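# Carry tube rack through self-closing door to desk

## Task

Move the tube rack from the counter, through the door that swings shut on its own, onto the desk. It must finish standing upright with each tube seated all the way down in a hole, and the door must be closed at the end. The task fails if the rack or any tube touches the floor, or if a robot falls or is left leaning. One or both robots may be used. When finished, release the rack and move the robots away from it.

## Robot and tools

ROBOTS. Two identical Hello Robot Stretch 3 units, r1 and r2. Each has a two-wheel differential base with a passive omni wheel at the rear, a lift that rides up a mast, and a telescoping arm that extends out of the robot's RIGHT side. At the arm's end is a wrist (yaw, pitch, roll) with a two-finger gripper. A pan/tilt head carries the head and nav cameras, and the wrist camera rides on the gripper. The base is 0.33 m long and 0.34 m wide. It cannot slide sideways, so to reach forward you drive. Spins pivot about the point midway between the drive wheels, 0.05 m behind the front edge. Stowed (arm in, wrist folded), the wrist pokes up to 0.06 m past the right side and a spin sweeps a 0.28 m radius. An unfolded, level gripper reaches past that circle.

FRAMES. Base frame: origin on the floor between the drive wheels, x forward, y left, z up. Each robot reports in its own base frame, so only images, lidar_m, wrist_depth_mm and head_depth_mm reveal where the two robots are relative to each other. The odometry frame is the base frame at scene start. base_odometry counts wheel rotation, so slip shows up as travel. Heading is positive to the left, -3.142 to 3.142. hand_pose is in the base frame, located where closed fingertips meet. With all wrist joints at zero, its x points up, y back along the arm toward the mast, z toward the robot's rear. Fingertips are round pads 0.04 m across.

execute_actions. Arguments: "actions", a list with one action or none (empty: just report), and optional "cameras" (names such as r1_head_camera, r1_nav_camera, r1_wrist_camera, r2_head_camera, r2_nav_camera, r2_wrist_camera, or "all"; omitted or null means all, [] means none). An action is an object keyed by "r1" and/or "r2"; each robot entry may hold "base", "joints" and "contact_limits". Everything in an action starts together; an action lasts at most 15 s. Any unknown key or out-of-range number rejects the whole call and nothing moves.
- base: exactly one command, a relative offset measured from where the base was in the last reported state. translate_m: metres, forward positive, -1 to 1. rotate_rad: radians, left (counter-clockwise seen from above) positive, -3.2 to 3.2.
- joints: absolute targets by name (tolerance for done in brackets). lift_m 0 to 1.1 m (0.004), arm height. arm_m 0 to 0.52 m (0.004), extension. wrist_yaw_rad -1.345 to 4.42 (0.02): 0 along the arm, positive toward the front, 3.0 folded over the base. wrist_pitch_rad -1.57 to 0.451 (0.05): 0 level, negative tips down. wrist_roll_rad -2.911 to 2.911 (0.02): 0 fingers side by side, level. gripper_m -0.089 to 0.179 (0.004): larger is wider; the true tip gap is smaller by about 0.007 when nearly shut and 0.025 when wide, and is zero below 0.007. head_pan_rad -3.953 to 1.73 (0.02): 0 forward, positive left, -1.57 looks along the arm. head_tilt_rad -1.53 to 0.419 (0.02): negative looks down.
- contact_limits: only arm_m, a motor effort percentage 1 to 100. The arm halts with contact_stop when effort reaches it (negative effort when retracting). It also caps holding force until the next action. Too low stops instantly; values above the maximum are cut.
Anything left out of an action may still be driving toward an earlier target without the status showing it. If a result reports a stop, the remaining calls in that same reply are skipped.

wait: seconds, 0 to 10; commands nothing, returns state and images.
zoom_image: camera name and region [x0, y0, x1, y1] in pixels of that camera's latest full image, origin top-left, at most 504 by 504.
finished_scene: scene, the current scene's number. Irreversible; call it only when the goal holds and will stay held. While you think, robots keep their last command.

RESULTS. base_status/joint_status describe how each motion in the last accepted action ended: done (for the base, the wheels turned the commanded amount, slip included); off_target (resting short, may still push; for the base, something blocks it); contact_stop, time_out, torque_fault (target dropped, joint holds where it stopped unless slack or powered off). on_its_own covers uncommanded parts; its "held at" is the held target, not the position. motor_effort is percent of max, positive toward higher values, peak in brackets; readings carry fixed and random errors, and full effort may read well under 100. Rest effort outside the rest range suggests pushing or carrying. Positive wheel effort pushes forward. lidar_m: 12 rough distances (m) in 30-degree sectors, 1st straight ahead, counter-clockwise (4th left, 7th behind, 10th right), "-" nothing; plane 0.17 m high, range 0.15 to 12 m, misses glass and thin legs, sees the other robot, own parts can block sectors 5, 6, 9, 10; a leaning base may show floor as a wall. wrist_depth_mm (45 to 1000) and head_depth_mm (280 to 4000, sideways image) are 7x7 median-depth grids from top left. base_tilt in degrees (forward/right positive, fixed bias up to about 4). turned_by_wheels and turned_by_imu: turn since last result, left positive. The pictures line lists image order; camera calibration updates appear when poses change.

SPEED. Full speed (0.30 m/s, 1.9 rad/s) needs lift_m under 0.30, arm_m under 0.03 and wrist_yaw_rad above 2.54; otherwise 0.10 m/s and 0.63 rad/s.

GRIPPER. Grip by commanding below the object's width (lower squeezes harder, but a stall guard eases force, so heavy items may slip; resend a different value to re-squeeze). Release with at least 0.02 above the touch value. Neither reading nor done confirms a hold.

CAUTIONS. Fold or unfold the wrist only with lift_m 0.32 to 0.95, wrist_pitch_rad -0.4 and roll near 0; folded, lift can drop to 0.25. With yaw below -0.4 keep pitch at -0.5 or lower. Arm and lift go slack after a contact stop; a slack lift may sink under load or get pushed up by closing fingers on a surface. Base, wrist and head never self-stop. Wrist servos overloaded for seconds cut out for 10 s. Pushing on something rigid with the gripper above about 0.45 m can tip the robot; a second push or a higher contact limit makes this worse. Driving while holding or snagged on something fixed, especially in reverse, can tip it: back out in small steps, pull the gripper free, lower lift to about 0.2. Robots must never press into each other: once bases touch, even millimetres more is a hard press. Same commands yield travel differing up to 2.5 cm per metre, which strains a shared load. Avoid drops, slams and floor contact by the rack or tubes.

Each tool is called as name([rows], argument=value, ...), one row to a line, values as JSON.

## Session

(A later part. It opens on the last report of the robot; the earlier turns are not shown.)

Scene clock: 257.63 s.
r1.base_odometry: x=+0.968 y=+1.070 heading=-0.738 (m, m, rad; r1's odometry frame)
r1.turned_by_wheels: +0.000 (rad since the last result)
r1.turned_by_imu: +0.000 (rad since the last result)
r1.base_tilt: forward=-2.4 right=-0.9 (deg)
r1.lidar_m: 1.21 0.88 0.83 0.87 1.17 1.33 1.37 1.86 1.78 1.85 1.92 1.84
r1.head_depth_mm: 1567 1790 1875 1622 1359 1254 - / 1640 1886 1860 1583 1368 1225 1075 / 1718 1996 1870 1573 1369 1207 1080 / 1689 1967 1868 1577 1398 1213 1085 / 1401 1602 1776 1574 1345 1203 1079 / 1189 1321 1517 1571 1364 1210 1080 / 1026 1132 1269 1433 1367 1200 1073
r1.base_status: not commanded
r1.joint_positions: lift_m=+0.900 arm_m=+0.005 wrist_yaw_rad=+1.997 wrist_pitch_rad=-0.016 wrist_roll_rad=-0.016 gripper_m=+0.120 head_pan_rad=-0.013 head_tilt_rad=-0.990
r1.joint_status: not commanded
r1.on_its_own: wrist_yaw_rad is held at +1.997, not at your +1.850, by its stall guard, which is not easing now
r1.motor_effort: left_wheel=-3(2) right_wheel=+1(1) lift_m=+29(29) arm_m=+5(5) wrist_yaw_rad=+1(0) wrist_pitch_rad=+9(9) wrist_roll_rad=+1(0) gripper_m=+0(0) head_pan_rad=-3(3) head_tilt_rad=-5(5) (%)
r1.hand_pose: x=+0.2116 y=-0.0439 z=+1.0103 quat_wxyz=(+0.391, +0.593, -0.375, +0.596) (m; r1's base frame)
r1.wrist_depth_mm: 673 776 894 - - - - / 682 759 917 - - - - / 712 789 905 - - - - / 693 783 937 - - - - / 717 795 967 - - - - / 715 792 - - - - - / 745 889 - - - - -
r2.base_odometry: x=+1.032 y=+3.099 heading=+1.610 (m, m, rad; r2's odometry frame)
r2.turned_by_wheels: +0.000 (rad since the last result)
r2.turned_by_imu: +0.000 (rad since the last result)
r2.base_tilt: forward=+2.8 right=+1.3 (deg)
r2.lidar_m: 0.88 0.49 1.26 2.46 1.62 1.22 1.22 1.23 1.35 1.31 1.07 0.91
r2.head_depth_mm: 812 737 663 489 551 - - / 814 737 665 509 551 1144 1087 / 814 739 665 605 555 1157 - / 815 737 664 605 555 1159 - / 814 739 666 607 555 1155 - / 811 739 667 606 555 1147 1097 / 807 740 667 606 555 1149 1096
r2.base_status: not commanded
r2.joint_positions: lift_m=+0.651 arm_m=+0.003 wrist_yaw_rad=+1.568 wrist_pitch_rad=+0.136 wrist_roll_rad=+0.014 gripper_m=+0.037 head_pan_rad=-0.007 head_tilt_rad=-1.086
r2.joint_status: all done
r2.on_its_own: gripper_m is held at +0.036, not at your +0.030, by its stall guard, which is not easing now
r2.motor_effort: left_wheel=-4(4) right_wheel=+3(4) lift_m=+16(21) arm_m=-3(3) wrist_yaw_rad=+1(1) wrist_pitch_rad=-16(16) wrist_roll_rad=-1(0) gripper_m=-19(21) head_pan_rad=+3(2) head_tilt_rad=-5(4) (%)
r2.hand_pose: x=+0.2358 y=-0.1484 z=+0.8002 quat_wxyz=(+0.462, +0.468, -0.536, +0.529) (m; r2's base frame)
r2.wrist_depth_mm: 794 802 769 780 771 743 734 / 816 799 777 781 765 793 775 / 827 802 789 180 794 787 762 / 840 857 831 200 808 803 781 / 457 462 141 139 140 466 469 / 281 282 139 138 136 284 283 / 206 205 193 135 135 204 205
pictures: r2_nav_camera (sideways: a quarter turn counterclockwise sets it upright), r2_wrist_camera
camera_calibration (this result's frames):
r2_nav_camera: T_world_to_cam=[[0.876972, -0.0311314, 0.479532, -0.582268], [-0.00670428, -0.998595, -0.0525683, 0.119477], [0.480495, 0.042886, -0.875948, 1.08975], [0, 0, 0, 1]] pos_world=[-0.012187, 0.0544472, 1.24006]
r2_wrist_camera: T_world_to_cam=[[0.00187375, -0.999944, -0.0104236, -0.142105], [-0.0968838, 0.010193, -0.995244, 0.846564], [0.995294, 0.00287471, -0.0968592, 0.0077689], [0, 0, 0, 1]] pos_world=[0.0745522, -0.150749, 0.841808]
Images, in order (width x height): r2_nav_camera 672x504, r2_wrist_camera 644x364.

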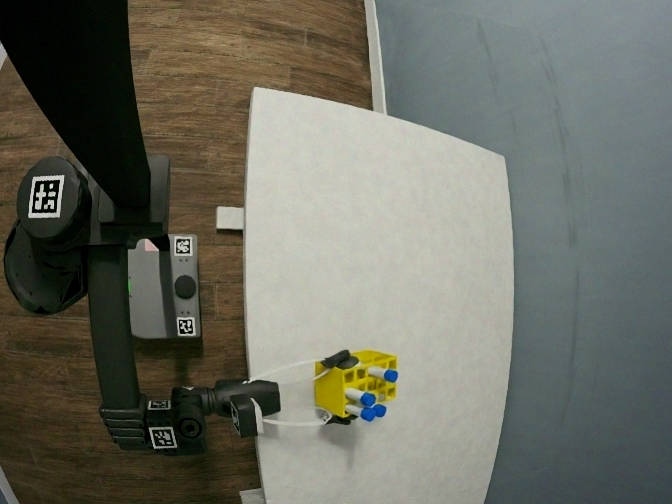

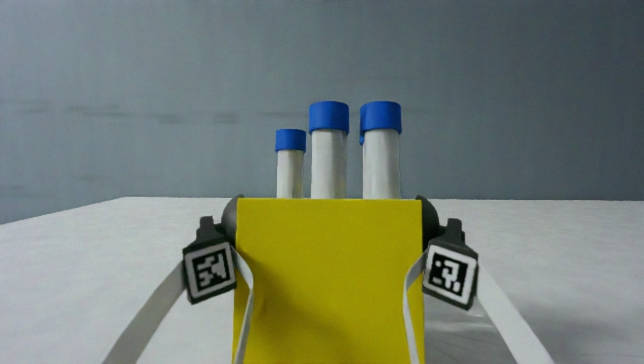

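execute_actions([
  {"r2":{"joints":{"gripper_m":0.17}}},
], cameras=[])

execute_actions([
  {"r2":{"base":{"translate_m":-0.3}}},
], cameras=["r2_wrist_camera"])

finished_scene(scene=1)

Scene clock: 269.80 s.
r1.base_odometry: x=+0.968 y=+1.070 heading=-0.738 (m, m, rad; r1's odometry frame)
r1.turned_by_wheels: +0.000 (rad since the last result)
r1.turned_by_imu: +0.001 (rad since the last result)
r1.base_tilt: forward=-2.4 right=-1.0 (deg)
r1.lidar_m: 1.21 0.88 0.83 0.87 1.18 1.33 1.38 1.86 1.78 1.85 1.91 1.84
r1.head_depth_mm: 1558 1793 1858 1619 1368 1253 - / 1635 1890 1867 1580 1377 1231 1070 / 1725 2013 1865 1580 1374 1210 1077 / 1689 1977 1863 1580 1398 1208 1080 / 1390 1606 1750 1579 1347 1205 1080 / 1187 1320 1517 1569 1358 1210 1078 / 1030 1134 1270 1437 1359 1202 1080
r1.base_status: not commanded
r1.joint_positions: lift_m=+0.900 arm_m=+0.005 wrist_yaw_rad=+1.997 wrist_pitch_rad=-0.016 wrist_roll_rad=-0.016 gripper_m=+0.120 head_pan_rad=-0.013 head_tilt_rad=-0.990
r1.joint_status: not commanded
r1.on_its_own: wrist_yaw_rad is held at +1.997, not at your +1.850, by its stall guard, which is not easing now
r1.motor_effort: left_wheel=-2(2) right_wheel=+1(1) lift_m=+29(29) arm_m=+5(5) wrist_yaw_rad=+0(0) wrist_pitch_rad=+9(9) wrist_roll_rad=+1(1) gripper_m=+0(0) head_pan_rad=-4(4) head_tilt_rad=-5(6) (%)
r1.hand_pose: x=+0.2116 y=-0.0439 z=+1.0103 quat_wxyz=(+0.391, +0.593, -0.375, +0.596) (m; r1's base frame)
r1.wrist_depth_mm: 673 772 888 - - - - / 690 786 907 - - - - / 700 777 908 - - - - / 708 808 910 - - - - / 723 820 992 - - - - / 725 790 - - - - - / 724 889 - - - - -
r2.base_odometry: x=+1.032 y=+3.099 heading=+1.610 (m, m, rad; r2's odometry frame)
r2.turned_by_wheels: +0.000 (rad since the last result)
r2.turned_by_imu: +0.001 (rad since the last result)
r2.base_tilt: forward=+2.7 right=+1.4 (deg)
r2.lidar_m: 0.88 0.49 1.26 2.46 1.61 1.22 1.23 1.23 1.35 1.31 1.07 0.91
r2.head_depth_mm: 811 736 662 575 553 - - / 815 737 662 530 548 1141 1086 / 814 737 664 604 554 1159 - / 814 738 665 605 555 1159 - / 816 738 665 606 556 1152 - / 812 740 666 606 554 1150 1101 / 810 740 667 607 557 1147 1094
r2.base_status: not commanded
r2.joint_positions: lift_m=+0.650 arm_m=+0.003 wrist_yaw_rad=+1.568 wrist_pitch_rad=+0.084 wrist_roll_rad=+0.014 gripper_m=+0.170 head_pan_rad=-0.007 head_tilt_rad=-1.086
r2.joint_status: all done
r2.motor_effort: left_wheel=-4(4) right_wheel=+4(4) lift_m=+20(19) arm_m=-3(3) wrist_yaw_rad=+1(1) wrist_pitch_rad=+7(16) wrist_roll_rad=+0(0) gripper_m=+0(81) head_pan_rad=+3(3) head_tilt_rad=-4(4) (%)
r2.hand_pose: x=+0.2360 y=-0.1484 z=+0.7866 quat_wxyz=(+0.476, +0.482, -0.524, +0.517) (m; r2's base frame)
r2.wrist_depth_mm: 784 771 782 761 744 740 766 / 814 777 772 769 767 754 764 / 823 824 800 187 761 796 755 / 828 758 762 192 522 741 742 / 362 404 300 138 141 385 363 / 257 225 211 141 141 239 247 / 170 179 163 145 145 180 171
pictures: none
No camera images: the call's "cameras" was empty. Leave "cameras" out to get every camera's image.

Scene clock: 274.07 s.
r1.base_odometry: x=+0.968 y=+1.070 heading=-0.738 (m, m, rad; r1's odometry frame)
r1.turned_by_wheels: +0.000 (rad since the last result)
r1.turned_by_imu: +0.001 (rad since the last result)
r1.base_tilt: forward=-2.5 right=-1.1 (deg)
r1.lidar_m: 1.21 0.88 0.83 0.87 1.17 1.33 1.38 1.86 1.79 1.84 1.91 1.84
r1.head_depth_mm: 1566 1795 1874 1614 1373 1250 - / 1637 1904 1865 1578 1373 1234 1078 / 1713 1983 1869 1572 1370 1208 1082 / 1699 1975 1861 1575 1391 1204 1079 / 1392 1601 1763 1568 1354 1206 1078 / 1181 1326 1517 1568 1365 1205 1080 / 1028 1134 1264 1438 1362 1198 1079
r1.base_status: not commanded
r1.joint_positions: lift_m=+0.900 arm_m=+0.005 wrist_yaw_rad=+1.997 wrist_pitch_rad=-0.016 wrist_roll_rad=-0.016 gripper_m=+0.120 head_pan_rad=-0.013 head_tilt_rad=-0.990
r1.joint_status: not commanded
r1.on_its_own: wrist_yaw_rad is held at +1.997, not at your +1.850, by its stall guard, which is not easing now
r1.motor_effort: left_wheel=-2(2) right_wheel=+1(1) lift_m=+30(29) arm_m=+5(5) wrist_yaw_rad=+0(0) wrist_pitch_rad=+9(9) wrist_roll_rad=+0(1) gripper_m=-1(0) head_pan_rad=-4(3) head_tilt_rad=-5(5) (%)
r1.hand_pose: x=+0.2116 y=-0.0439 z=+1.0103 quat_wxyz=(+0.391, +0.593, -0.375, +0.596) (m; r1's base frame)
r1.wrist_depth_mm: 666 767 878 - - - - / 686 787 930 - - - - / 691 812 898 - - - - / 708 805 918 - - - - / 711 820 998 - - - - / 722 809 - - - - - / 737 859 - - - - -
r2.base_odometry: x=+1.044 y=+2.799 heading=+1.609 (m, m, rad; r2's odometry frame)
r2.turned_by_wheels: +0.000 (rad since the last result)
r2.turned_by_imu: +0.000 (rad since the last result)
r2.base_tilt: forward=+2.8 right=+1.4 (deg)
r2.lidar_m: 1.18 0.77 1.69 2.47 1.20 0.95 0.92 0.96 1.23 1.30 1.21 1.22
r2.head_depth_mm: 828 737 672 1380 1264 - - / 829 645 673 1383 1266 1170 1086 / 828 715 675 1381 1267 1181 - / 830 737 674 1376 1272 1181 - / 827 738 676 1381 1269 1183 - / 832 740 666 1367 1270 1175 1098 / 831 740 665 1387 1267 1176 1100
r2.base_status: done
r2.joint_positions: lift_m=+0.650 arm_m=+0.003 wrist_yaw_rad=+1.568 wrist_pitch_rad=+0.084 wrist_roll_rad=+0.014 gripper_m=+0.170 head_pan_rad=-0.007 head_tilt_rad=-1.087
r2.joint_status: not commanded
r2.motor_effort: left_wheel=-4(10) right_wheel=+3(5) lift_m=+20(20) arm_m=-3(3) wrist_yaw_rad=+1(2) wrist_pitch_rad=+7(7) wrist_roll_rad=+0(0) gripper_m=+0(1) head_pan_rad=+3(2) head_tilt_rad=-4(4) (%)
r2.hand_pose: x=+0.2360 y=-0.1484 z=+0.7866 quat_wxyz=(+0.476, +0.482, -0.524, +0.517) (m; r2's base frame)
r2.wrist_depth_mm: - - - - - - - / - - - - - - - / - - - - - - - / - 742 724 453 745 741 738 / 365 408 362 361 365 386 368 / - 759 - - - - - / - - - - - - -
pictures: r2_wrist_camera
camera_calibration (this result's frames):
r2_wrist_camera: T_world_to_cam=[[0.00132061, -0.999943, -0.0106311, -0.141955], [-0.148626, 0.0103168, -0.98884, 0.840271], [0.988893, 0.00288593, -0.148604, 0.0484539], [0, 0, 0, 1]] pos_world=[0.0771579, -0.150755, 0.836585]
Images, in order (width x height): r2_wrist_camera 644x364.

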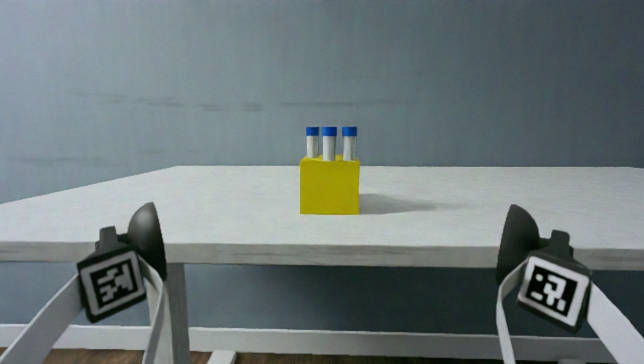

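The scene is finished: the task was done.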